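# Push the wheeled drawer pedestal completely under the desk

## Task

Move the rolling drawer pedestal so it sits entirely beneath the desk with no part projecting past the desk's front or either side, its drawer faces turned toward the room and lined up parallel with the desk's front edge; the robot must not tip over or finish leaning, and the pedestal must stay put on its own once the robot lets go.

## Robot and tools

Robot: a Hello Robot Stretch 3 with a single arm. It has a two-wheel differential base (0.33 m long, 0.34 m wide), a lift that slides up and down a mast, and a telescoping arm that reaches out to the robot's right side, ending in a wrist (yaw, pitch, roll) and a gripper. The base cannot strafe; to move the gripper forward or back you drive the base. Turns pivot about the point midway between the drive wheels, 0.05 m behind the front edge. With arm retracted and wrist folded, a spin sweeps a circle of radius 0.28 m; an unfolded level wrist reaches past that.

Frames: the base frame has its origin on the floor between the drive wheels, x forward, y left, z up. hand_pose is reported in this frame at the fingertip closing point. The odometry frame is the base frame as it was at the scene's start; heading is positive to the left, from -3.142 to 3.142.

Tool execute_actions takes "actions", a list run in order (empty list = just report state and images). Each action is {"robot": ..., "steps": n, "until": ...}; steps is 1 to 450 control steps at 30 per second (default 1); {"steps": n} alone simply waits. "robot" is one command, a list of up to 8 commands run in sequence (a queue), or {"stop": true}, which brakes everything and clears the queue. A command may contain:
- "base": exactly one of translate_m (metres, straight-line offset from where the base is when that command begins, positive forward, magnitude at most 1) or rotate_rad (radians, offset turn in place, positive counter-clockwise seen from above, magnitude at most 3.2). These are relative moves, not poses.
- "joints": a dictionary of absolute targets, by name: lift_m 0 to 1.1 (arm height), arm_m 0 to 0.52 (extension), wrist_yaw_rad -1.345 to 4.42 (0 along the arm, positive toward the front, 3.0 folded over the base), wrist_pitch_rad -1.57 to 0.451 (negative tips fingers down), wrist_roll_rad -2.911 to 2.911, gripper_m -0.089 to 0.179 (bigger is wider; real gap is somewhat smaller), head_pan_rad -3.953 to 1.73 (0 forward, positive left, -1.57 looks along the arm), head_tilt_rad -1.53 to 0.419 (negative down). Joints not named keep their old targets.
- "contact_limits": {"arm_m": effort percent 1 to 100} sets how much motor effort stops the arm; lower is gentler.
In a queue, {"pause_s": s} waits up to 15 s. Base and joint motions in one command start together and keep running after the call returns. A new command overrides at once and discards any unfinished queue. One invalid value rejects the entire call.

"until" ends an action early. {"robot": {"status": "ended"}} waits until nothing reads moving and no queue runs. You can also compare fields, e.g. {"lift_m": [">", 0.3], "base_status": ["!=", "moving"]}, using =, !=, <, <=, >, >=; readings compare at three decimals, base translate/rotate at four. {"any": {"status": "ended"}} fires when any single motion or the queue finishes.

Speed: the base goes 0.30 m/s and 1.9 rad/s only if lift_m < 0.30, arm_m < 0.03 and wrist_yaw_rad > 2.54; otherwise 0.10 m/s and 0.63 rad/s.

Tool zoom_image: {"camera": "head_camera" | "nav_camera" | "wrist_camera", "region": [x0, y0, x1, y1]} in pixels from the top-left, at most 504 by 504, giving a sharper crop of that camera's last image. head_camera and nav_camera move with head pan/tilt.

Tool finished_scene: {"scene": number} ends the scene irreversibly and reports success. Only call it after every motion has stopped and the pedestal sits correctly without the robot holding it.

Result lines: base_status shows the base state with distance moved and goal in brackets; joint_goals and joint_status per joint; measured_speeds; refusals count, queue state (idle, running, done, dropped, stopped) and queue_left. Status words: moving, done (within tolerance of goal), off_target (stalled short, possibly still pushing; for the base, something blocks it), contact_stop (arm or lift met resistance and went slack until re-commanded), time_out, stopped, not_commanded, torque_fault (a wrist servo cut out for about 10 s; the joint is limp and rejects goals). Lines starting refused:, dropped: or replaced: explain rejected goals, abandoned queue items, or how a prior motion ended. robot.on_its_own appears when the robot altered a goal itself, a joint is slack or off, a motor strains at rest, or the base tilts 3 degrees or more from its start. lidar_m gives 12 distances from the base origin in 30 degree sectors, starting straight ahead and going counter-clockwise (4th left, 7th behind, 10th right), scanning at 0.17 m height, so it sees legs, not tabletops or low objects. wrist_depth_mm and head_depth_mm are 7x7 grids of median depths. base_tilt is in degrees (forward, right positive). motor_effort is percent, with peak in brackets; positive pushes toward larger values, and wheel effort positive means pushing forward. Odometry counts wheel turns, so slipping looks like travel.

Cautions: fold or unfold the wrist only with lift_m between 0.32 and 0.95, pitch -0.4 and roll near 0; with yaw below -0.4 keep pitch at -0.5 or lower. Pushing an immovable object with the gripper above roughly 0.45 m can tip the robot; keep pushes low and don't push again right after a contact_stop. Don't drive while gripping or hooking something that won't move, and avoid snagging furniture, especially reversing. If it leans, undo the last move in small steps, release the contact, and lower lift_m to about 0.2 if still tipped. Avoid drops, slams, hard impacts and excessive pushing; finish quickly since robot time matters.

Each tool is called as a command line: name --argument value for each argument, lists and objects as JSON in quotes; but a table of rows of numbers goes row by row, as --pt "numbers of a row", without its own name.

## Session

execute_actions --actions '[]'

Scene clock: 0.00 s.
robot.base_odometry: x=+0.000 y=+0.000 heading=+0.000 (m, m, rad; robot's odometry frame)
robot.turned_by_wheels: +0.000 (rad since the last result)
robot.turned_by_imu: +0.000 (rad since the last result)
robot.base_tilt: forward=+0.7 right=+0.8 (deg)
robot.lidar_m: 1.11 0.97 0.97 1.83 1.59 1.39 1.90 2.77 1.24 1.31 2.15 2.15
robot.head_depth_mm: 1717 2189 2170 2155 2138 2119 2074 / 1735 2355 2351 2346 2300 2294 2197 / 1748 2397 2487 2456 2465 1531 2070 / 1769 2176 2208 2239 2224 1355 1354 / 1776 1963 1977 1977 1958 1232 1213 / 1720 1789 1797 1792 1769 1124 1100 / 1612 1623 1626 1638 1624 1035 1003
robot.base_status: not_commanded
robot.joint_positions: lift_m=+0.564 arm_m=+0.002 wrist_yaw_rad=+3.082 wrist_pitch_rad=-0.598 wrist_roll_rad=-0.013 gripper_m=+0.037 head_pan_rad=+0.001 head_tilt_rad=+0.015
robot.joint_goals: lift_m=+0.564 arm_m=+0.002 wrist_yaw_rad=+3.082 wrist_pitch_rad=-0.598 wrist_roll_rad=-0.013 gripper_m=+0.037 head_pan_rad=+0.001 head_tilt_rad=+0.015
robot.joint_status: lift_m=not_commanded arm_m=not_commanded wrist_yaw_rad=not_commanded wrist_pitch_rad=not_commanded wrist_roll_rad=not_commanded gripper_m=not_commanded head_pan_rad=not_commanded head_tilt_rad=not_commanded
robot.measured_speeds: translate_m=+0.000 rotate_rad=+0.000 lift_m=+0.000 arm_m=+0.000 wrist_yaw_rad=+0.000 wrist_pitch_rad=+0.000 wrist_roll_rad=+0.000 head_pan_rad=+0.000 head_tilt_rad=+0.000
robot: refusals=0 queue=idle queue_left=0
robot.motor_effort: left_wheel=+0 right_wheel=+0 lift_m=+26 arm_m=+0 wrist_yaw_rad=-1 wrist_pitch_rad=+5 wrist_roll_rad=+0 gripper_m=+0 head_pan_rad=+1 head_tilt_rad=+2 (%)
robot.hand_pose: x=-0.0094 y=+0.0510 z=+0.5383 quat_wxyz=(+0.228, +0.677, +0.190, +0.674) (m; robot's base frame)
robot.wrist_depth_mm: - - - - - 887 780 / - - - - - 973 817 / - - - - - - 902 / 893 910 895 902 927 926 959 / 774 807 799 807 842 819 833 / 701 705 - 719 753 736 725 / 634 630 - - 644 657 665
pictures: head_camera (sideways: a quarter turn clockwise sets it upright), nav_camera (sideways: a quarter turn counterclockwise sets it upright), wrist_camera
Images, in order (width x height): head_camera 896x504, nav_camera 672x504, wrist_camera 644x364.

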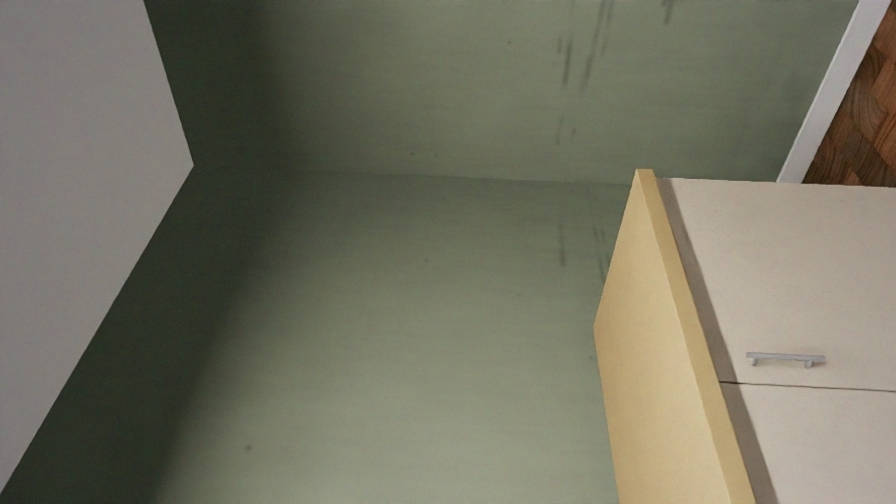

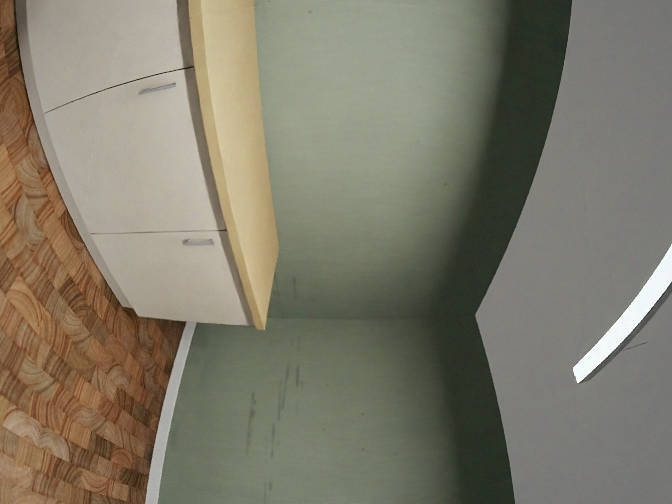

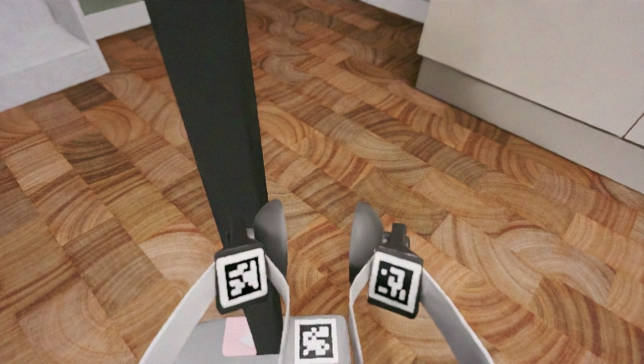

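execute_actions --actions '[{"robot":{"joints":{"head_pan_rad":-1.3,"head_tilt_rad":-0.6}},"steps":100,"until":{"robot":{"status":"ended"}}}]'

execute_actions --actions '[{"robot":{"joints":{"head_pan_rad":-2.6,"head_tilt_rad":-0.6}},"steps":100,"until":{"robot":{"status":"ended"}}}]'

execute_actions --actions '[{"robot":{"joints":{"head_pan_rad":-3.9,"head_tilt_rad":-0.6}},"steps":100,"until":{"robot":{"status":"ended"}}}]'

execute_actions --actions '[{"robot":{"joints":{"head_pan_rad":1.3,"head_tilt_rad":-0.6}},"steps":200,"until":{"robot":{"status":"ended"}}}]'

Scene clock: 8.70 s.
robot.base_odometry: x=+0.000 y=+0.000 heading=+0.000 (m, m, rad; robot's odometry frame)
robot.turned_by_wheels: +0.000 (rad since the last result)
robot.turned_by_imu: +0.000 (rad since the last result)
robot.base_tilt: forward=+0.7 right=+0.8 (deg)
robot.lidar_m: 1.11 0.97 0.97 1.83 1.59 1.39 1.90 2.77 1.24 1.31 2.15 2.15
robot.head_depth_mm: 2397 2725 3044 1570 1584 1477 1246 / 2275 2544 2862 2377 1765 1465 1233 / 2144 2394 2727 2338 1787 1457 1227 / 2036 2257 2539 2290 1773 1442 1219 / 1919 2137 2366 2272 1761 1435 1210 / 1846 2014 2234 2250 1746 1420 1198 / 1757 1930 2106 2212 1723 1412 1193
robot.base_status: not_commanded
robot.joint_positions: lift_m=+0.564 arm_m=+0.002 wrist_yaw_rad=+3.082 wrist_pitch_rad=-0.598 wrist_roll_rad=-0.013 gripper_m=+0.037 head_pan_rad=-1.293 head_tilt_rad=-0.592
robot.joint_goals: lift_m=+0.564 arm_m=+0.002 wrist_yaw_rad=+3.082 wrist_pitch_rad=-0.598 wrist_roll_rad=-0.013 gripper_m=+0.037 head_pan_rad=-1.300 head_tilt_rad=-0.600
robot.joint_status: lift_m=not_commanded arm_m=not_commanded wrist_yaw_rad=not_commanded wrist_pitch_rad=not_commanded wrist_roll_rad=not_commanded gripper_m=not_commanded head_pan_rad=done head_tilt_rad=done
robot.measured_speeds: translate_m=+0.000 rotate_rad=+0.000 lift_m=+0.000 arm_m=+0.000 wrist_yaw_rad=+0.000 wrist_pitch_rad=+0.000 wrist_roll_rad=+0.000 head_pan_rad=+0.000 head_tilt_rad=+0.000
robot: refusals=0 queue=done queue_left=0
robot.motor_effort: left_wheel=+0(0) right_wheel=+0(0) lift_m=+26(26) arm_m=+0(0) wrist_yaw_rad=-1(0) wrist_pitch_rad=+5(5) wrist_roll_rad=+0(0) gripper_m=-1(1) head_pan_rad=-4(51) head_tilt_rad=-3(25) (%)
robot.hand_pose: x=-0.0094 y=+0.0510 z=+0.5383 quat_wxyz=(+0.228, +0.677, +0.190, +0.674) (m; robot's base frame)
robot.wrist_depth_mm: - - - - - 918 782 / - - - - - 975 833 / - - - - - - 913 / 871 880 902 933 933 970 944 / 799 786 799 803 824 839 849 / 707 713 - 719 746 724 747 / 638 638 - - 663 661 669
pictures: head_camera (sideways: a quarter turn clockwise sets it upright), nav_camera (sideways: a quarter turn counterclockwise sets it upright), wrist_camera
Images, in order (width x height): head_camera 896x504, nav_camera 672x504, wrist_camera 644x364.

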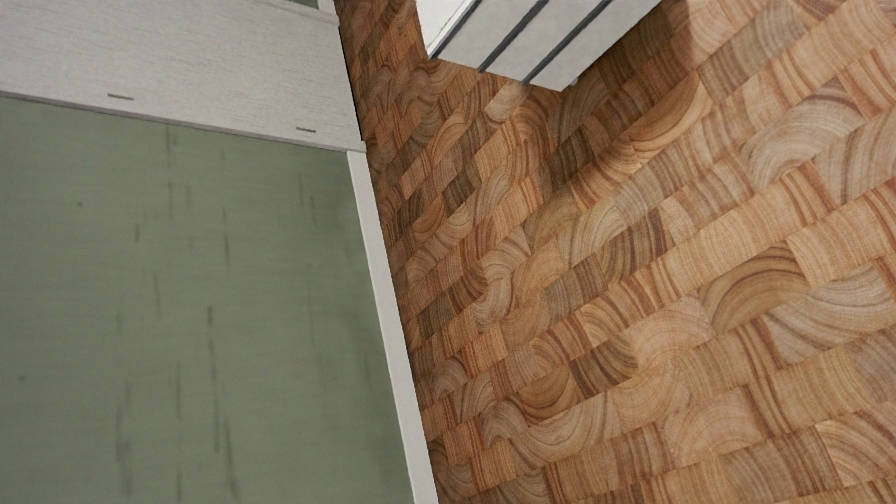

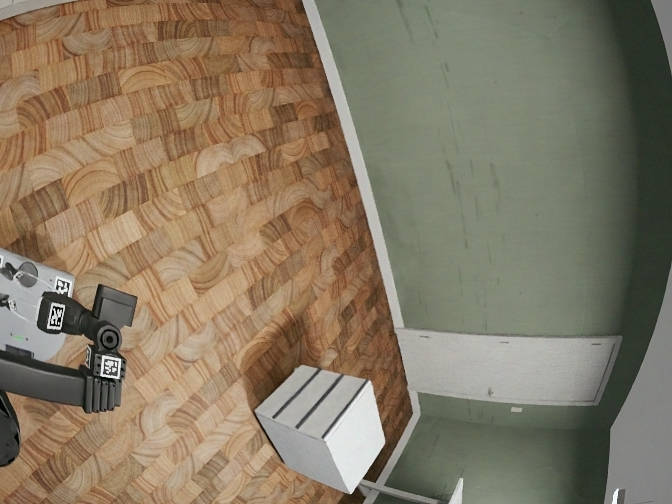

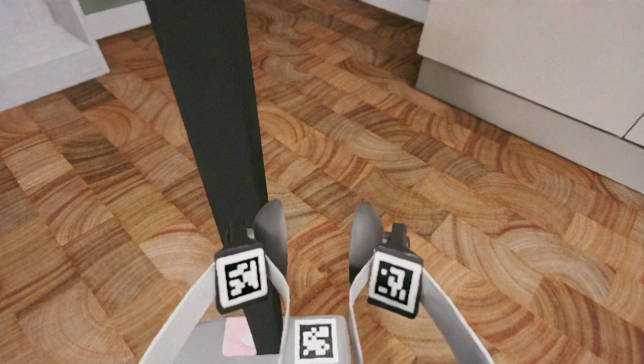

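Scene clock: 9.87 s.
robot.base_odometry: x=+0.000 y=+0.000 heading=+0.000 (m, m, rad; robot's odometry frame)
robot.turned_by_wheels: +0.000 (rad since the last result)
robot.turned_by_imu: +0.000 (rad since the last result)
robot.base_tilt: forward=+0.7 right=+0.8 (deg)
robot.lidar_m: 1.11 0.97 0.97 1.83 1.58 1.39 1.90 2.76 1.25 1.30 2.15 2.15
robot.head_depth_mm: 2601 2672 2728 2383 1827 1480 1244 / 2872 3109 3166 2364 1813 1465 1238 / 2805 3063 3301 2323 1795 1455 1225 / 2734 3001 3205 2293 1779 1448 1223 / 2646 2935 3037 2264 1759 1436 1209 / 2580 2857 3044 2228 1737 1425 1204 / 2496 2795 2964 2212 1730 1413 1196
robot.base_status: not_commanded
robot.joint_positions: lift_m=+0.564 arm_m=+0.002 wrist_yaw_rad=+3.082 wrist_pitch_rad=-0.598 wrist_roll_rad=-0.013 gripper_m=+0.037 head_pan_rad=-2.593 head_tilt_rad=-0.592
robot.joint_goals: lift_m=+0.564 arm_m=+0.002 wrist_yaw_rad=+3.082 wrist_pitch_rad=-0.598 wrist_roll_rad=-0.013 gripper_m=+0.037 head_pan_rad=-2.600 head_tilt_rad=-0.600
robot.joint_status: lift_m=not_commanded arm_m=not_commanded wrist_yaw_rad=not_commanded wrist_pitch_rad=not_commanded wrist_roll_rad=not_commanded gripper_m=not_commanded head_pan_rad=done head_tilt_rad=done
robot.measured_speeds: translate_m=+0.000 rotate_rad=+0.000 lift_m=+0.000 arm_m=+0.000 wrist_yaw_rad=+0.000 wrist_pitch_rad=+0.000 wrist_roll_rad=+0.000 head_pan_rad=+0.000 head_tilt_rad=+0.000
robot: refusals=0 queue=done queue_left=0
robot.motor_effort: left_wheel=+0(0) right_wheel=+0(0) lift_m=+26(26) arm_m=+0(0) wrist_yaw_rad=+0(1) wrist_pitch_rad=+5(5) wrist_roll_rad=+0(0) gripper_m=-1(1) head_pan_rad=-3(51) head_tilt_rad=-3(3) (%)
robot.hand_pose: x=-0.0094 y=+0.0510 z=+0.5383 quat_wxyz=(+0.228, +0.677, +0.190, +0.674) (m; robot's base frame)
robot.wrist_depth_mm: - - - - - 899 782 / - - - - - 962 809 / - - - - - - 893 / 901 910 897 920 938 959 952 / 778 795 796 809 819 828 828 / 682 716 - 719 745 732 745 / 634 633 - - 661 665 663
pictures: head_camera (sideways: a quarter turn clockwise sets it upright), nav_camera (sideways: a quarter turn counterclockwise sets it upright), wrist_camera
Images, in order (width x height): head_camera 896x504, nav_camera 672x504, wrist_camera 644x364.

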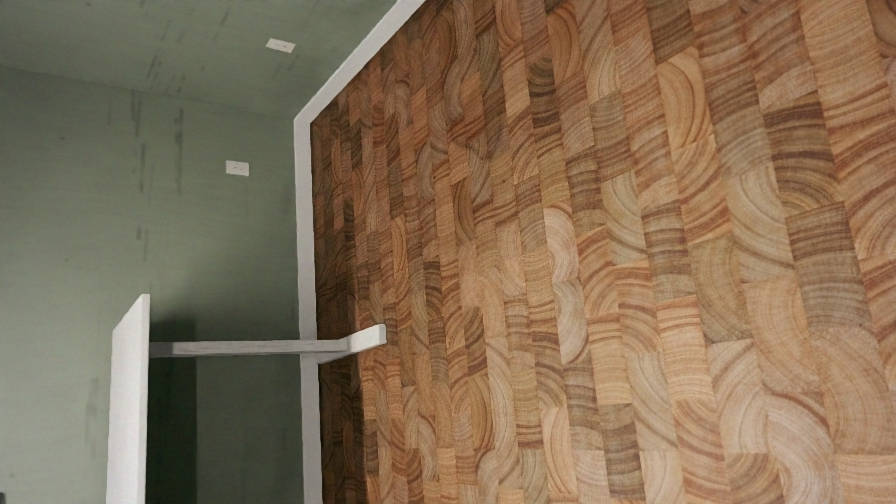

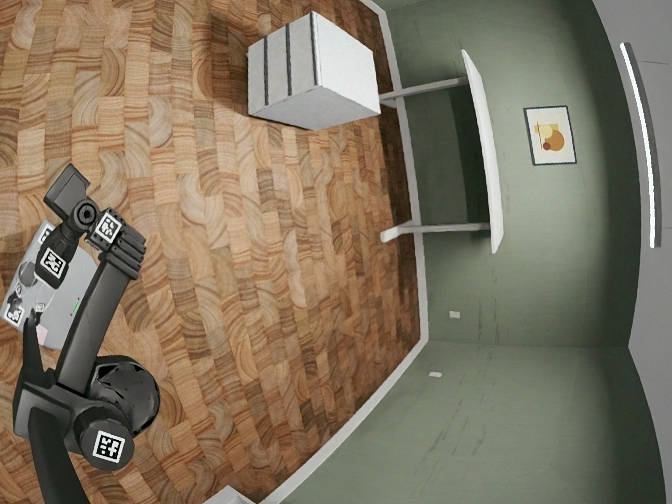

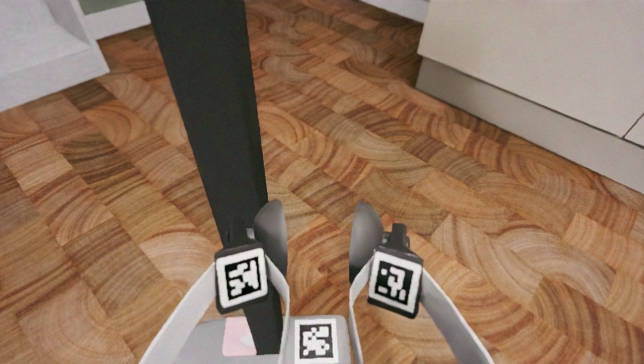

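Scene clock: 11.03 s.
robot.base_odometry: x=+0.000 y=+0.000 heading=+0.000 (m, m, rad; robot's odometry frame)
robot.turned_by_wheels: +0.000 (rad since the last result)
robot.turned_by_imu: +0.000 (rad since the last result)
robot.base_tilt: forward=+0.8 right=+0.9 (deg)
robot.lidar_m: 1.11 0.97 0.97 1.83 1.58 1.39 1.89 2.76 1.24 1.31 2.15 2.15
robot.head_depth_mm: - - - - - - 1220 / 1336 1409 - - - - - / 1340 1439 1550 1785 1732 - - / 1348 1447 1555 1825 1716 1452 1225 / 1349 1448 1555 1821 1697 1434 1240 / 1355 1449 1530 1821 1701 1420 1227 / 1359 1369 1437 1753 1698 1412 1194
robot.base_status: not_commanded
robot.joint_positions: lift_m=+0.564 arm_m=+0.002 wrist_yaw_rad=+3.082 wrist_pitch_rad=-0.598 wrist_roll_rad=-0.013 gripper_m=+0.037 head_pan_rad=-3.893 head_tilt_rad=-0.592
robot.joint_goals: lift_m=+0.564 arm_m=+0.002 wrist_yaw_rad=+3.082 wrist_pitch_rad=-0.598 wrist_roll_rad=-0.013 gripper_m=+0.037 head_pan_rad=-3.900 head_tilt_rad=-0.600
robot.joint_status: lift_m=not_commanded arm_m=not_commanded wrist_yaw_rad=not_commanded wrist_pitch_rad=not_commanded wrist_roll_rad=not_commanded gripper_m=not_commanded head_pan_rad=done head_tilt_rad=done
robot.measured_speeds: translate_m=+0.000 rotate_rad=+0.000 lift_m=+0.000 arm_m=+0.000 wrist_yaw_rad=+0.000 wrist_pitch_rad=+0.000 wrist_roll_rad=+0.000 head_pan_rad=+0.000 head_tilt_rad=+0.000
robot: refusals=0 queue=done queue_left=0
robot.motor_effort: left_wheel=+0(1) right_wheel=+0(0) lift_m=+26(26) arm_m=+0(0) wrist_yaw_rad=+0(1) wrist_pitch_rad=+4(5) wrist_roll_rad=+0(0) gripper_m=-1(1) head_pan_rad=-4(51) head_tilt_rad=-3(2) (%)
robot.hand_pose: x=-0.0094 y=+0.0510 z=+0.5383 quat_wxyz=(+0.228, +0.677, +0.190, +0.674) (m; robot's base frame)
robot.wrist_depth_mm: - - - - - 907 774 / - - - - - 979 830 / - - - - - - 901 / 873 897 926 928 957 968 952 / 770 784 780 807 833 832 850 / 710 703 - 721 757 739 744 / 629 645 - - 655 669 668
pictures: head_camera (sideways: a quarter turn clockwise sets it upright), nav_camera (sideways: a quarter turn counterclockwise sets it upright), wrist_camera
Images, in order (width x height): head_camera 896x504, nav_camera 672x504, wrist_camera 644x364.

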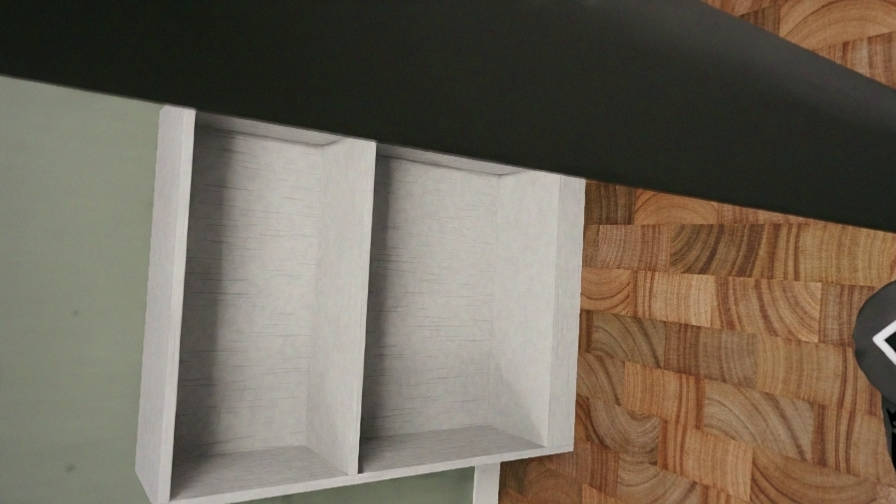

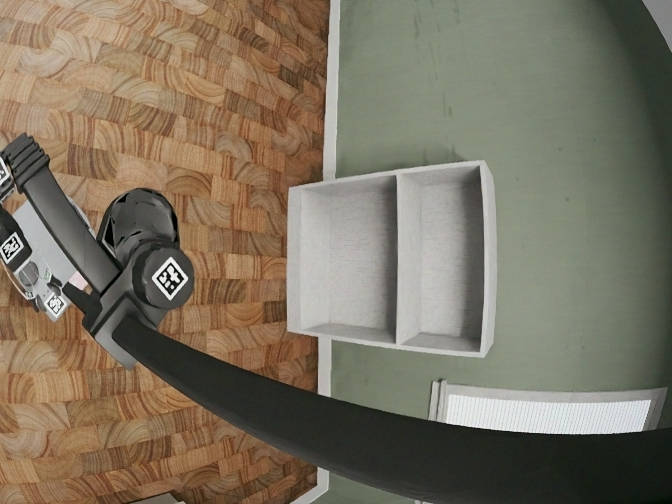

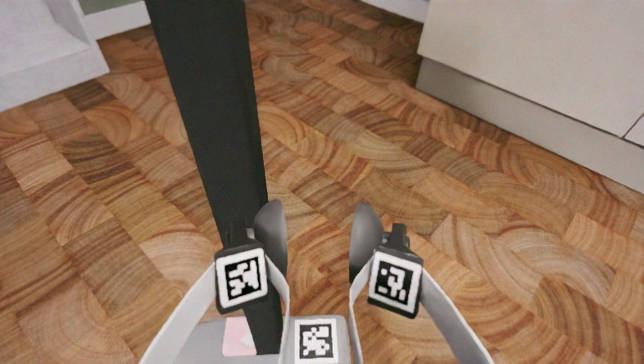

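Scene clock: 13.70 s.
robot.base_odometry: x=+0.000 y=+0.000 heading=+0.000 (m, m, rad; robot's odometry frame)
robot.turned_by_wheels: +0.000 (rad since the last result)
robot.turned_by_imu: +0.000 (rad since the last result)
robot.base_tilt: forward=+0.7 right=+0.8 (deg)
robot.lidar_m: 1.11 0.97 0.97 1.83 1.59 1.39 1.90 2.77 1.24 1.31 2.15 2.15
robot.head_depth_mm: 1275 1379 1040 1006 1117 1259 1241 / 1340 1432 1030 1072 1200 1390 1236 / 1396 1531 1073 1146 1292 1420 1225 / 1477 1619 1748 1944 1458 1447 1218 / 1562 1720 1918 2086 1760 1428 1211 / 1658 1826 2055 2207 1743 1423 1202 / 1752 1930 2138 2179 1722 1417 1197
robot.base_status: not_commanded
robot.joint_positions: lift_m=+0.564 arm_m=+0.002 wrist_yaw_rad=+3.082 wrist_pitch_rad=-0.598 wrist_roll_rad=-0.013 gripper_m=+0.037 head_pan_rad=+1.293 head_tilt_rad=-0.592
robot.joint_goals: lift_m=+0.564 arm_m=+0.002 wrist_yaw_rad=+3.082 wrist_pitch_rad=-0.598 wrist_roll_rad=-0.013 gripper_m=+0.037 head_pan_rad=+1.300 head_tilt_rad=-0.600
robot.joint_status: lift_m=not_commanded arm_m=not_commanded wrist_yaw_rad=not_commanded wrist_pitch_rad=not_commanded wrist_roll_rad=not_commanded gripper_m=not_commanded head_pan_rad=done head_tilt_rad=done
robot.measured_speeds: translate_m=+0.000 rotate_rad=+0.000 lift_m=+0.000 arm_m=+0.000 wrist_yaw_rad=+0.000 wrist_pitch_rad=+0.000 wrist_roll_rad=+0.000 head_pan_rad=+0.000 head_tilt_rad=+0.000
robot: refusals=0 queue=done queue_left=0
robot.motor_effort: left_wheel=+0(0) right_wheel=+0(0) lift_m=+26(26) arm_m=+0(0) wrist_yaw_rad=+0(0) wrist_pitch_rad=+5(5) wrist_roll_rad=+0(0) gripper_m=+1(0) head_pan_rad=+5(55) head_tilt_rad=-3(4) (%)
robot.hand_pose: x=-0.0094 y=+0.0510 z=+0.5383 quat_wxyz=(+0.228, +0.677, +0.190, +0.674) (m; robot's base frame)
robot.wrist_depth_mm: - - - - - 913 772 / - - - - - 957 811 / - - - - - - 899 / 869 883 896 912 927 948 959 / 781 782 777 812 827 824 849 / 702 717 - 724 737 732 751 / 633 640 - - 645 657 667
pictures: head_camera (sideways: a quarter turn clockwise sets it upright), nav_camera (sideways: a quarter turn counterclockwise sets it upright), wrist_camera
Images, in order (width x height): head_camera 896x504, nav_camera 672x504, wrist_camera 644x364.

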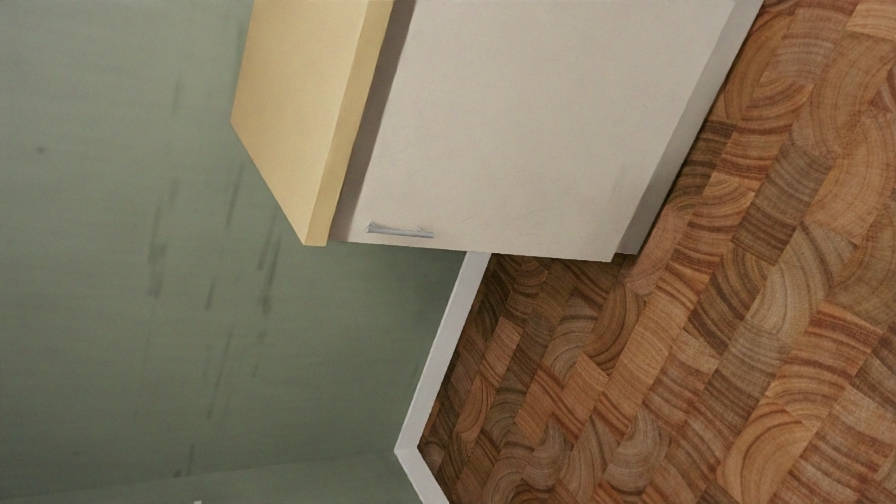

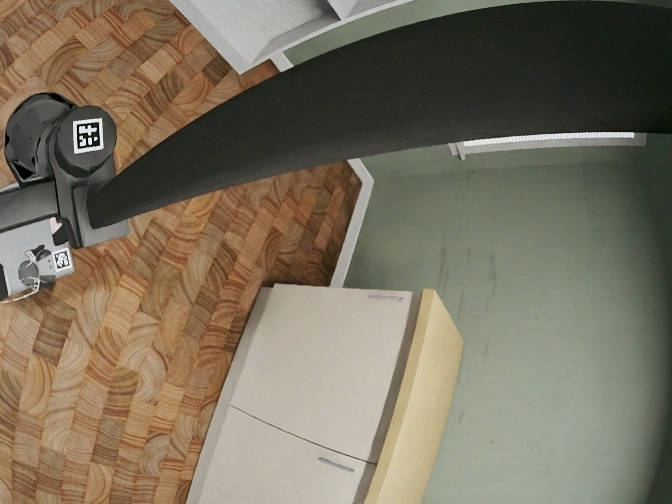

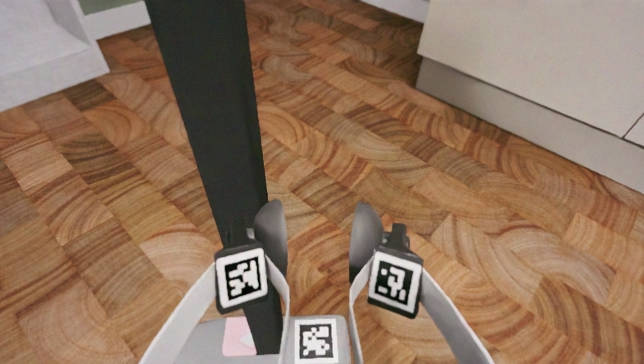

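execute_actions --actions '[{"robot":{"joints":{"head_pan_rad":-2.05,"head_tilt_rad":-0.5}},"steps":200,"until":{"robot":{"status":"ended"}}}]'

Scene clock: 18.67 s.
robot.base_odometry: x=+0.000 y=+0.000 heading=+0.000 (m, m, rad; robot's odometry frame)
robot.turned_by_wheels: +0.000 (rad since the last result)
robot.turned_by_imu: -0.001 (rad since the last result)
robot.base_tilt: forward=+0.7 right=+0.9 (deg)
robot.lidar_m: 1.11 0.97 0.97 1.84 1.59 1.39 1.90 2.76 1.24 1.31 2.15 2.15
robot.head_depth_mm: 2540 2677 2964 2697 2007 1577 1306 / 2613 2752 3090 2714 1991 1561 1296 / 2695 2855 3192 2666 1965 1554 1290 / 2801 2908 3225 2423 1940 1540 1278 / 2856 3125 3392 1672 1646 1522 1271 / 2965 3211 3450 1602 1548 1518 1262 / 2989 3203 3400 1583 1676 1501 1251
robot.base_status: not_commanded
robot.joint_positions: lift_m=+0.564 arm_m=+0.002 wrist_yaw_rad=+3.082 wrist_pitch_rad=-0.598 wrist_roll_rad=-0.013 gripper_m=+0.037 head_pan_rad=-2.043 head_tilt_rad=-0.507
robot.joint_goals: lift_m=+0.564 arm_m=+0.002 wrist_yaw_rad=+3.082 wrist_pitch_rad=-0.598 wrist_roll_rad=-0.013 gripper_m=+0.037 head_pan_rad=-2.050 head_tilt_rad=-0.500
robot.joint_status: lift_m=not_commanded arm_m=not_commanded wrist_yaw_rad=not_commanded wrist_pitch_rad=not_commanded wrist_roll_rad=not_commanded gripper_m=not_commanded head_pan_rad=done head_tilt_rad=done
robot.measured_speeds: translate_m=+0.000 rotate_rad=+0.000 lift_m=+0.000 arm_m=+0.000 wrist_yaw_rad=+0.000 wrist_pitch_rad=+0.000 wrist_roll_rad=+0.000 head_pan_rad=+0.000 head_tilt_rad=+0.000
robot: refusals=0 queue=done queue_left=0
robot.motor_effort: left_wheel=+0(0) right_wheel=+0(0) lift_m=+26(26) arm_m=+0(0) wrist_yaw_rad=+0(0) wrist_pitch_rad=+5(5) wrist_roll_rad=+0(0) gripper_m=+0(0) head_pan_rad=-4(51) head_tilt_rad=+2(10) (%)
robot.hand_pose: x=-0.0094 y=+0.0510 z=+0.5383 quat_wxyz=(+0.228, +0.677, +0.190, +0.674) (m; robot's base frame)
robot.wrist_depth_mm: - - - - - 922 763 / - - - - - 978 824 / - - - - - - 931 / 892 894 903 925 924 930 929 / 783 788 802 802 840 828 841 / 694 701 - 709 736 749 749 / 629 630 - - 643 666 675
pictures: head_camera (sideways: a quarter turn clockwise sets it upright), nav_camera (sideways: a quarter turn counterclockwise sets it upright), wrist_camera
Images, in order (width x height): head_camera 896x504, nav_camera 672x504, wrist_camera 644x364.

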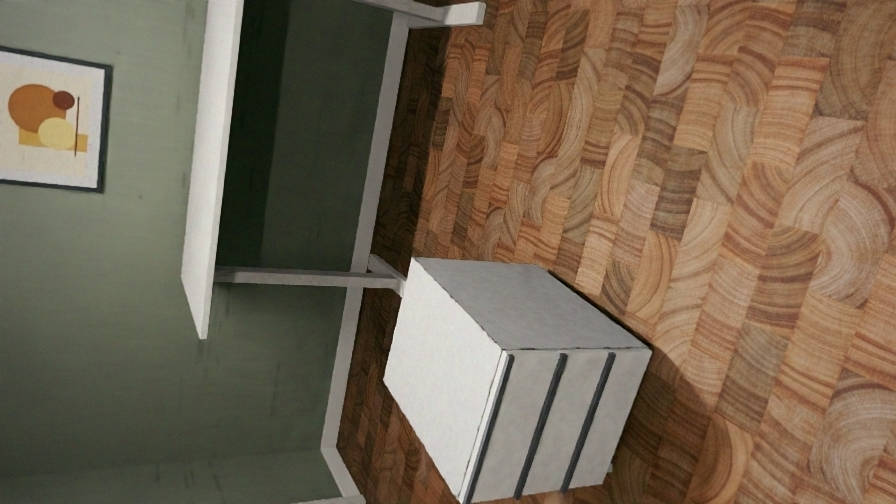

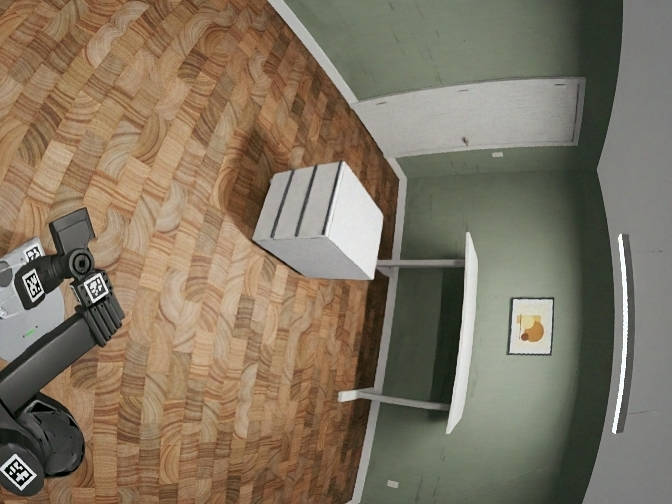

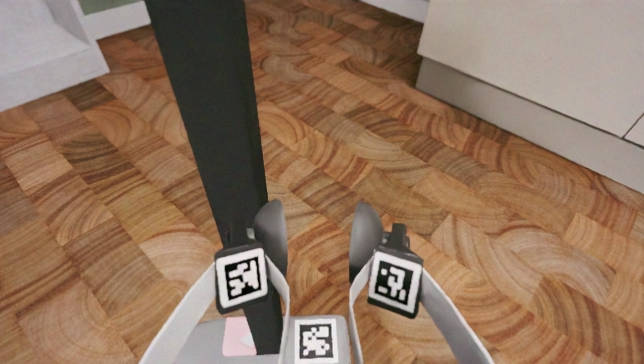

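execute_actions --actions '[{"robot":[{"joints":{"wrist_pitch_rad":-0.4,"wrist_roll_rad":0,"wrist_yaw_rad":3.0}},{"joints":{"lift_m":0.25,"head_pan_rad":0,"head_tilt_rad":-0.7}},{"base":{"rotate_rad":-1.43}},{"base":{"translate_m":1.0}},{"base":{"rotate_rad":-1.03}}],"steps":450,"until":{"robot":{"status":"ended"}}}]'

Scene clock: 78.17 s.
robot.base_odometry: x=+0.140 y=-0.990 heading=-2.460 (m, m, rad; robot's odometry frame)
robot.turned_by_wheels: -2.460 (rad since the last result)
robot.turned_by_imu: -2.478 (rad since the last result)
robot.base_tilt: forward=+0.7 right=+0.8 (deg)
robot.lidar_m: 0.55 0.57 1.42 1.34 1.37 1.76 1.55 1.58 2.31 2.12 2.49 0.57
robot.head_depth_mm: 2138 2492 2541 2060 1662 1385 1186 / 2116 2502 2687 2060 1653 1372 1180 / 2113 2474 2666 1302 1012 945 1145 / 2078 2445 2644 1244 999 945 1140 / 2092 2420 2618 1233 990 942 1132 / 2051 2365 2452 1902 1012 943 1129 / 2130 2393 2509 1935 1575 1322 1142
robot.base_status: done (rotate_rad -1.0299 of -1.0300)
robot.joint_positions: lift_m=+0.250 arm_m=+0.002 wrist_yaw_rad=+3.001 wrist_pitch_rad=-0.421 wrist_roll_rad=-0.005 gripper_m=+0.037 head_pan_rad=-0.007 head_tilt_rad=-0.692
robot.joint_goals: lift_m=+0.250 arm_m=+0.002 wrist_yaw_rad=+3.000 wrist_pitch_rad=-0.400 wrist_roll_rad=+0.000 gripper_m=+0.037 head_pan_rad=+0.000 head_tilt_rad=-0.700
robot.joint_status: lift_m=done arm_m=not_commanded wrist_yaw_rad=done wrist_pitch_rad=done wrist_roll_rad=done gripper_m=not_commanded head_pan_rad=done head_tilt_rad=done
robot.measured_speeds: translate_m=+0.000 rotate_rad=+0.000 lift_m=+0.000 arm_m=+0.000 wrist_yaw_rad=+0.000 wrist_pitch_rad=+0.000 wrist_roll_rad=+0.000 head_pan_rad=+0.000 head_tilt_rad=+0.000
robot: refusals=0 queue=done queue_left=0
robot.motor_effort: left_wheel=+2(14) right_wheel=-2(5) lift_m=+19(27) arm_m=+0(1) wrist_yaw_rad=-1(0) wrist_pitch_rad=+8(8) wrist_roll_rad=+2(2) gripper_m=+0(0) head_pan_rad=+4(51) head_tilt_rad=-3(16) (%)
robot.hand_pose: x=+0.0102 y=+0.0750 z=+0.2623 quat_wxyz=(+0.196, +0.698, +0.099, +0.681) (m; robot's base frame)
robot.wrist_depth_mm: - - - - - - - / - - - - - - - / 749 - 787 791 797 827 848 / 607 621 624 638 647 646 658 / 508 518 - 529 545 537 544 / 458 - - - 470 461 463 / - - - - 397 406 404
pictures: head_camera (sideways: a quarter turn clockwise sets it upright), nav_camera (sideways: a quarter turn counterclockwise sets it upright), wrist_camera
Images, in order (width x height): head_camera 896x504, nav_camera 672x504, wrist_camera 644x364.

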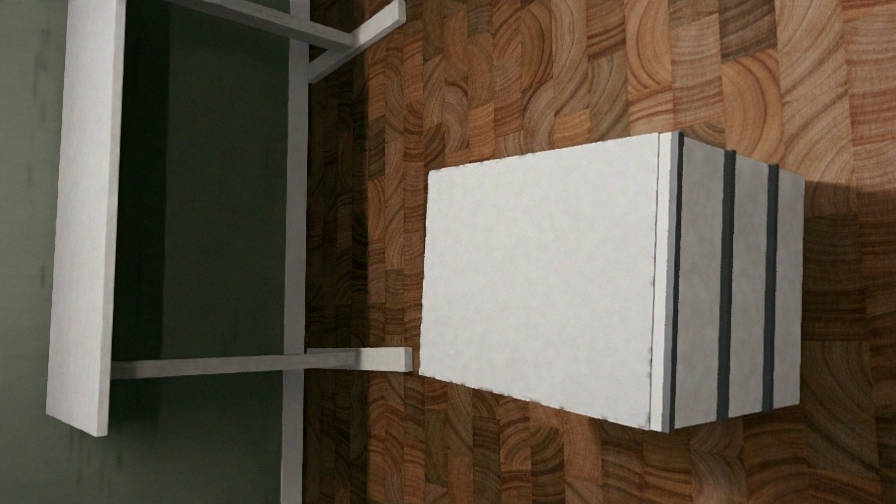

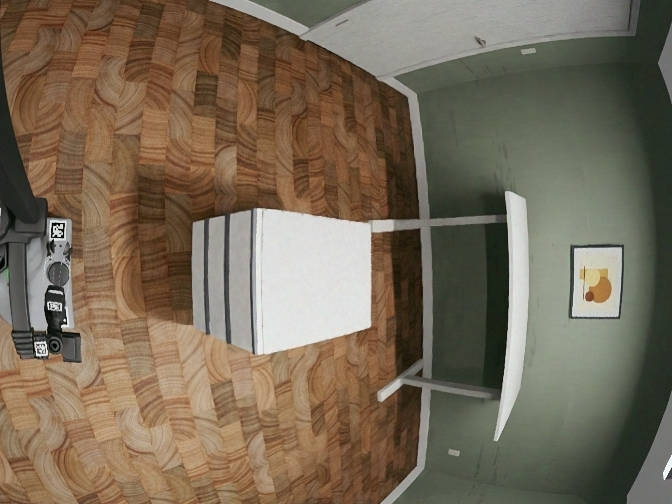

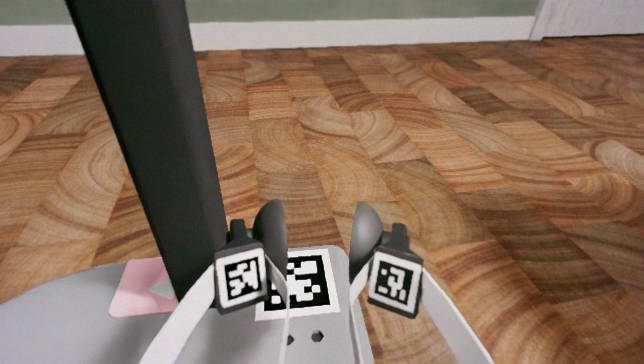

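execute_actions --actions '[{"robot":[{"base":{"translate_m":0.45},"joints":{"head_tilt_rad":-0.8}},{"joints":{"lift_m":0.31}},{"base":{"translate_m":0.05}},{"base":{"translate_m":0.3}}],"steps":450,"until":{"robot":{"status":"ended"}}}]'

Scene clock: 105.03 s.
robot.base_odometry: x=-0.481 y=-1.494 heading=-2.460 (m, m, rad; robot's odometry frame)
robot.turned_by_wheels: +0.000 (rad since the last result)
robot.turned_by_imu: -0.097 (rad since the last result)
robot.base_tilt: forward=+0.7 right=+0.9 (deg)
robot.lidar_m: - - 0.15 0.20 1.43 1.74 2.33 2.35 2.56 0.21 0.15 -
robot.head_depth_mm: 1271 1929 2135 1840 1534 1317 1150 / 1234 1885 2140 1836 1519 1254 719 / 1209 1851 2101 1814 932 800 699 / 1177 1818 2057 1793 924 792 695 / 1146 1772 2015 1778 917 788 690 / 1117 1741 1980 1749 907 781 686 / 1093 1279 1897 1677 1463 1231 697
robot.base_status: off_target (translate_m +0.2999 of +0.3000)
robot.joint_positions: lift_m=+0.310 arm_m=+0.002 wrist_yaw_rad=+3.019 wrist_pitch_rad=-0.425 wrist_roll_rad=-0.004 gripper_m=+0.037 head_pan_rad=-0.007 head_tilt_rad=-0.792
robot.joint_goals: lift_m=+0.310 arm_m=+0.002 wrist_yaw_rad=+3.000 wrist_pitch_rad=-0.400 wrist_roll_rad=+0.000 gripper_m=+0.037 head_pan_rad=+0.000 head_tilt_rad=-0.800
robot.joint_status: lift_m=done arm_m=not_commanded wrist_yaw_rad=done wrist_pitch_rad=done wrist_roll_rad=done gripper_m=not_commanded head_pan_rad=done head_tilt_rad=done
robot.measured_speeds: translate_m=+0.000 rotate_rad=+0.000 lift_m=+0.000 arm_m=+0.000 wrist_yaw_rad=+0.000 wrist_pitch_rad=+0.000 wrist_roll_rad=+0.000 head_pan_rad=+0.000 head_tilt_rad=+0.000
robot: refusals=0 queue=done queue_left=0
robot.on_its_own: wrist_yaw_rad is at rest, and its effort (-15) is outside its rest range (-12 to +12)
robot.motor_effort: left_wheel=+15(68) right_wheel=+14(19) lift_m=+31(34) arm_m=-1(1) wrist_yaw_rad=-15(19) wrist_pitch_rad=+10(10) wrist_roll_rad=+2(2) gripper_m=+3(5) head_pan_rad=+4(4) head_tilt_rad=-3(12) (%)
robot.hand_pose: x=+0.0062 y=+0.0750 z=+0.3208 quat_wxyz=(+0.192, +0.697, +0.107, +0.682) (m; robot's base frame)
robot.wrist_depth_mm: - - - - 160 97 69 / - - - - 162 98 70 / 856 880 905 907 166 99 71 / 711 705 731 732 157 100 71 / 594 596 - 602 142 102 72 / 505 509 - 532 121 103 73 / 455 - - - 204 98 73
pictures: head_camera (sideways: a quarter turn clockwise sets it upright), nav_camera (sideways: a quarter turn counterclockwise sets it upright), wrist_camera
Images, in order (width x height): head_camera 896x504, nav_camera 672x504, wrist_camera 644x364.

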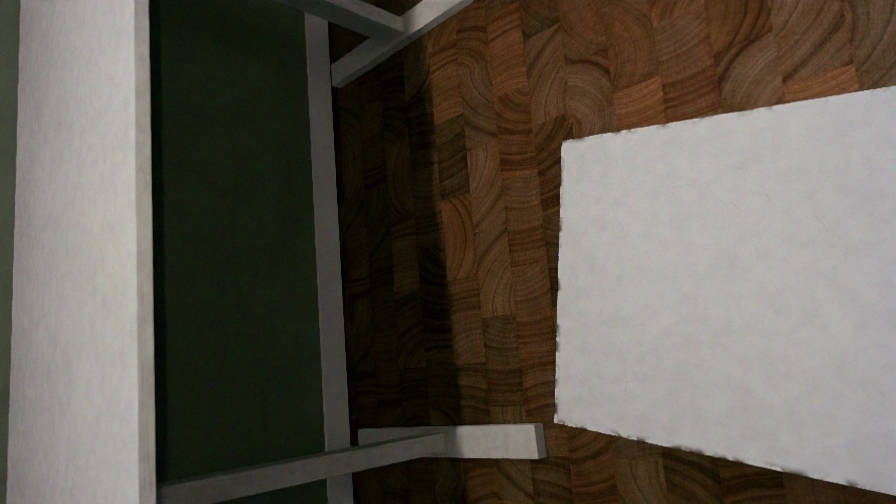

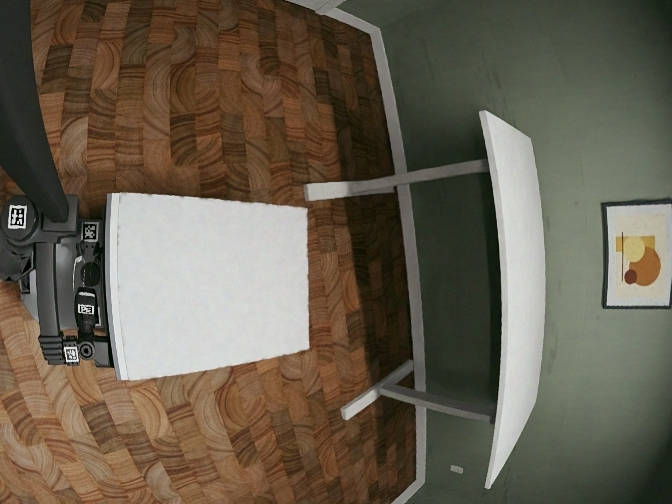

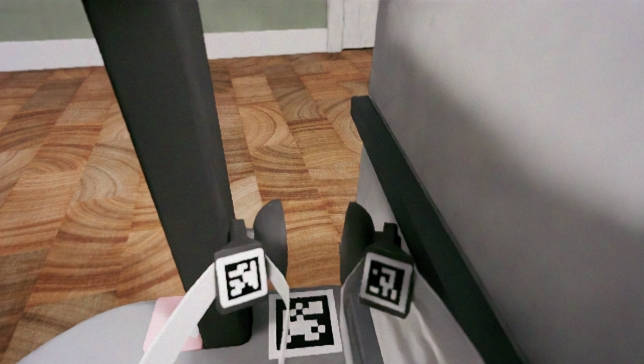

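execute_actions --actions '[{"robot":[{"base":{"translate_m":-0.12}},{"joints":{"gripper_m":0.0}},{"joints":{"wrist_yaw_rad":3.2,"head_tilt_rad":-1.1}}],"steps":450,"until":{"robot":{"status":"ended"}}}]'

Scene clock: 139.33 s.
robot.base_odometry: x=-0.387 y=-1.418 heading=-2.460 (m, m, rad; robot's odometry frame)
robot.turned_by_wheels: +0.000 (rad since the last result)
robot.turned_by_imu: -0.001 (rad since the last result)
robot.base_tilt: forward=+0.7 right=+0.8 (deg)
robot.lidar_m: 0.17 0.18 0.24 1.40 1.40 1.71 2.20 2.22 2.58 2.19 0.25 0.18
robot.head_depth_mm: 2001 1825 1642 1464 1319 1200 1106 / 1984 1843 1627 1432 1260 1177 1097 / 1954 1827 989 883 799 1005 - / 1908 1812 984 877 792 1004 - / 1874 1797 973 870 789 998 - / 1841 1773 1488 864 782 1000 1095 / 1747 1727 1552 1395 1252 1142 1077
robot.base_status: done (translate_m -0.1200 of -0.1200)
robot.joint_positions: lift_m=+0.310 arm_m=+0.002 wrist_yaw_rad=+3.198 wrist_pitch_rad=-0.422 wrist_roll_rad=-0.004 gripper_m=+0.000 head_pan_rad=-0.007 head_tilt_rad=-1.086
robot.joint_goals: lift_m=+0.310 arm_m=+0.002 wrist_yaw_rad=+3.200 wrist_pitch_rad=-0.400 wrist_roll_rad=+0.000 gripper_m=+0.000 head_pan_rad=+0.000 head_tilt_rad=-1.100
robot.joint_status: lift_m=done arm_m=not_commanded wrist_yaw_rad=done wrist_pitch_rad=done wrist_roll_rad=done gripper_m=done head_pan_rad=done head_tilt_rad=done
robot.measured_speeds: translate_m=+0.000 rotate_rad=+0.000 lift_m=+0.000 arm_m=+0.000 wrist_yaw_rad=+0.000 wrist_pitch_rad=+0.000 wrist_roll_rad=+0.000 head_pan_rad=+0.000 head_tilt_rad=+0.000
robot: refusals=0 queue=done queue_left=0
robot.motor_effort: left_wheel=+2(15) right_wheel=-1(15) lift_m=+30(30) arm_m=-1(1) wrist_yaw_rad=+1(15) wrist_pitch_rad=+8(10) wrist_roll_rad=+2(2) gripper_m=-2(84) head_pan_rad=+4(4) head_tilt_rad=-5(20) (%)
robot.hand_pose: x=-0.0339 y=+0.0767 z=+0.3216 quat_wxyz=(+0.128, +0.685, +0.168, +0.697) (m; robot's base frame)
robot.wrist_depth_mm: - - - - - - - / - - - - - - - / 880 889 876 937 918 947 916 / 701 707 722 726 733 760 262 / 599 594 597 - 624 621 260 / 515 523 549 - 535 518 259 / 456 - - - - 380 255
pictures: head_camera (sideways: a quarter turn clockwise sets it upright), nav_camera (sideways: a quarter turn counterclockwise sets it upright), wrist_camera
Images, in order (width x height): head_camera 896x504, nav_camera 672x504, wrist_camera 644x364.

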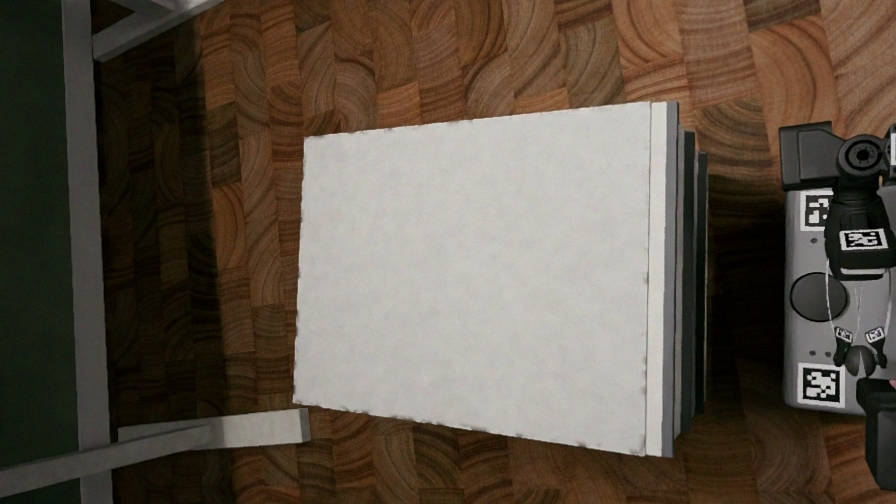

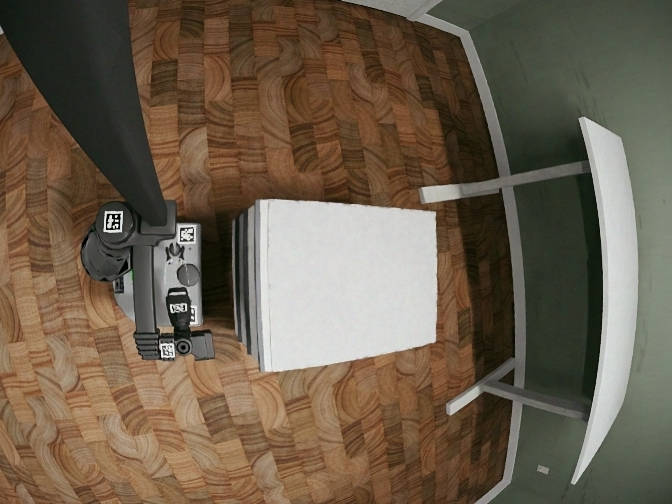

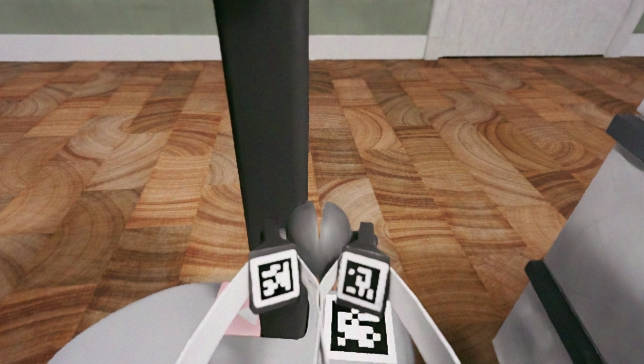

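execute_actions --actions '[{"robot":[{"joints":{"arm_m":0.11,"head_tilt_rad":-0.9}},{"base":{"translate_m":0.12}},{"base":{"translate_m":0.3}}],"steps":450,"until":{"robot":{"status":"ended"}}}]'

Scene clock: 164.97 s.
robot.base_odometry: x=-0.713 y=-1.683 heading=-2.460 (m, m, rad; robot's odometry frame)
robot.turned_by_wheels: +0.000 (rad since the last result)
robot.turned_by_imu: -0.085 (rad since the last result)
robot.base_tilt: forward=+0.7 right=+0.9 (deg)
robot.lidar_m: - - 0.15 0.20 1.47 1.71 2.60 2.60 2.29 0.20 0.15 -
robot.head_depth_mm: 868 1816 1838 1672 1439 1257 1115 / 854 1770 1939 1657 1424 1229 718 / 839 1700 1927 1649 871 764 682 / 825 1656 1884 1625 864 758 677 / 808 1602 1821 1614 859 754 673 / 795 1559 1804 1599 854 750 668 / 780 1514 1743 1581 1343 772 666
robot.base_status: off_target (translate_m +0.2998 of +0.3000)
robot.joint_positions: lift_m=+0.310 arm_m=+0.110 wrist_yaw_rad=+3.200 wrist_pitch_rad=-0.418 wrist_roll_rad=-0.004 gripper_m=+0.000 head_pan_rad=-0.005 head_tilt_rad=-0.896
robot.joint_goals: lift_m=+0.310 arm_m=+0.110 wrist_yaw_rad=+3.200 wrist_pitch_rad=-0.400 wrist_roll_rad=+0.000 gripper_m=+0.000 head_pan_rad=+0.000 head_tilt_rad=-0.900
robot.joint_status: lift_m=done arm_m=done wrist_yaw_rad=done wrist_pitch_rad=done wrist_roll_rad=done gripper_m=done head_pan_rad=done head_tilt_rad=done
robot.measured_speeds: translate_m=+0.000 rotate_rad=+0.000 lift_m=+0.000 arm_m=+0.000 wrist_yaw_rad=+0.000 wrist_pitch_rad=+0.000 wrist_roll_rad=+0.000 head_pan_rad=+0.000 head_tilt_rad=+0.000
robot: refusals=0 queue=done queue_left=0
robot.on_its_own: left_wheel is at rest, and its effort (+26) is outside its rest range (-18 to +18); right_wheel is at rest, and its effort (+21) is outside its rest range (-18 to +18)
robot.motor_effort: left_wheel=+26(85) right_wheel=+21(37) lift_m=+26(31) arm_m=+4(6) wrist_yaw_rad=+0(1) wrist_pitch_rad=+7(9) wrist_roll_rad=+2(2) gripper_m=-2(2) head_pan_rad=+3(4) head_tilt_rad=-2(12) (%)
robot.hand_pose: x=-0.0343 y=-0.0307 z=+0.3226 quat_wxyz=(+0.127, +0.685, +0.167, +0.697) (m; robot's base frame)
robot.wrist_depth_mm: - - - - - 174 112 / - - - - 333 170 110 / 876 919 922 933 369 167 109 / 715 717 727 750 350 163 107 / 589 618 - - 295 146 106 / 512 - - - 253 136 105 / 449 - - - - 156 101
pictures: head_camera (sideways: a quarter turn clockwise sets it upright), nav_camera (sideways: a quarter turn counterclockwise sets it upright), wrist_camera
Images, in order (width x height): head_camera 896x504, nav_camera 672x504, wrist_camera 644x364.

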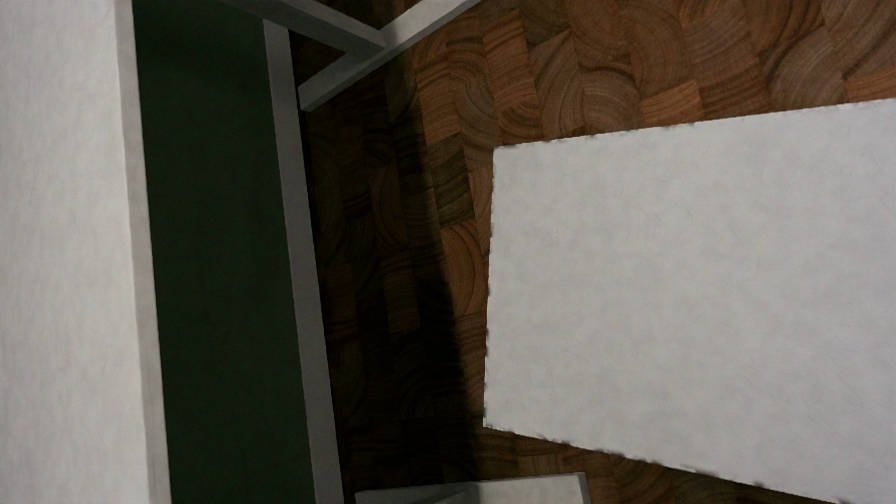

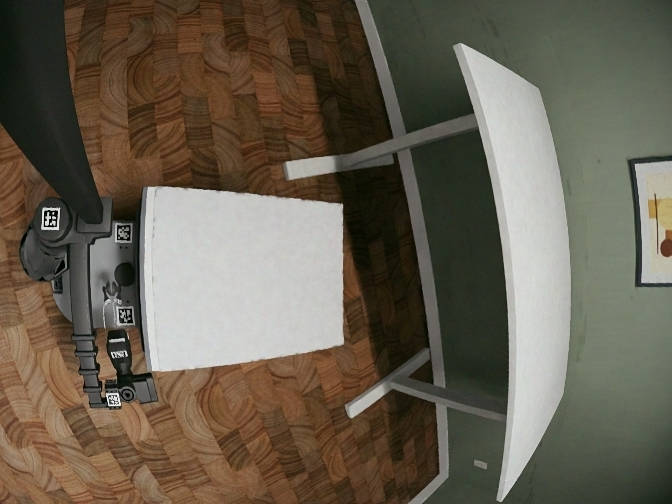

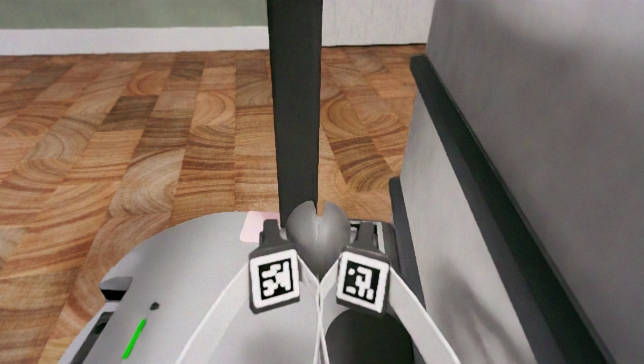

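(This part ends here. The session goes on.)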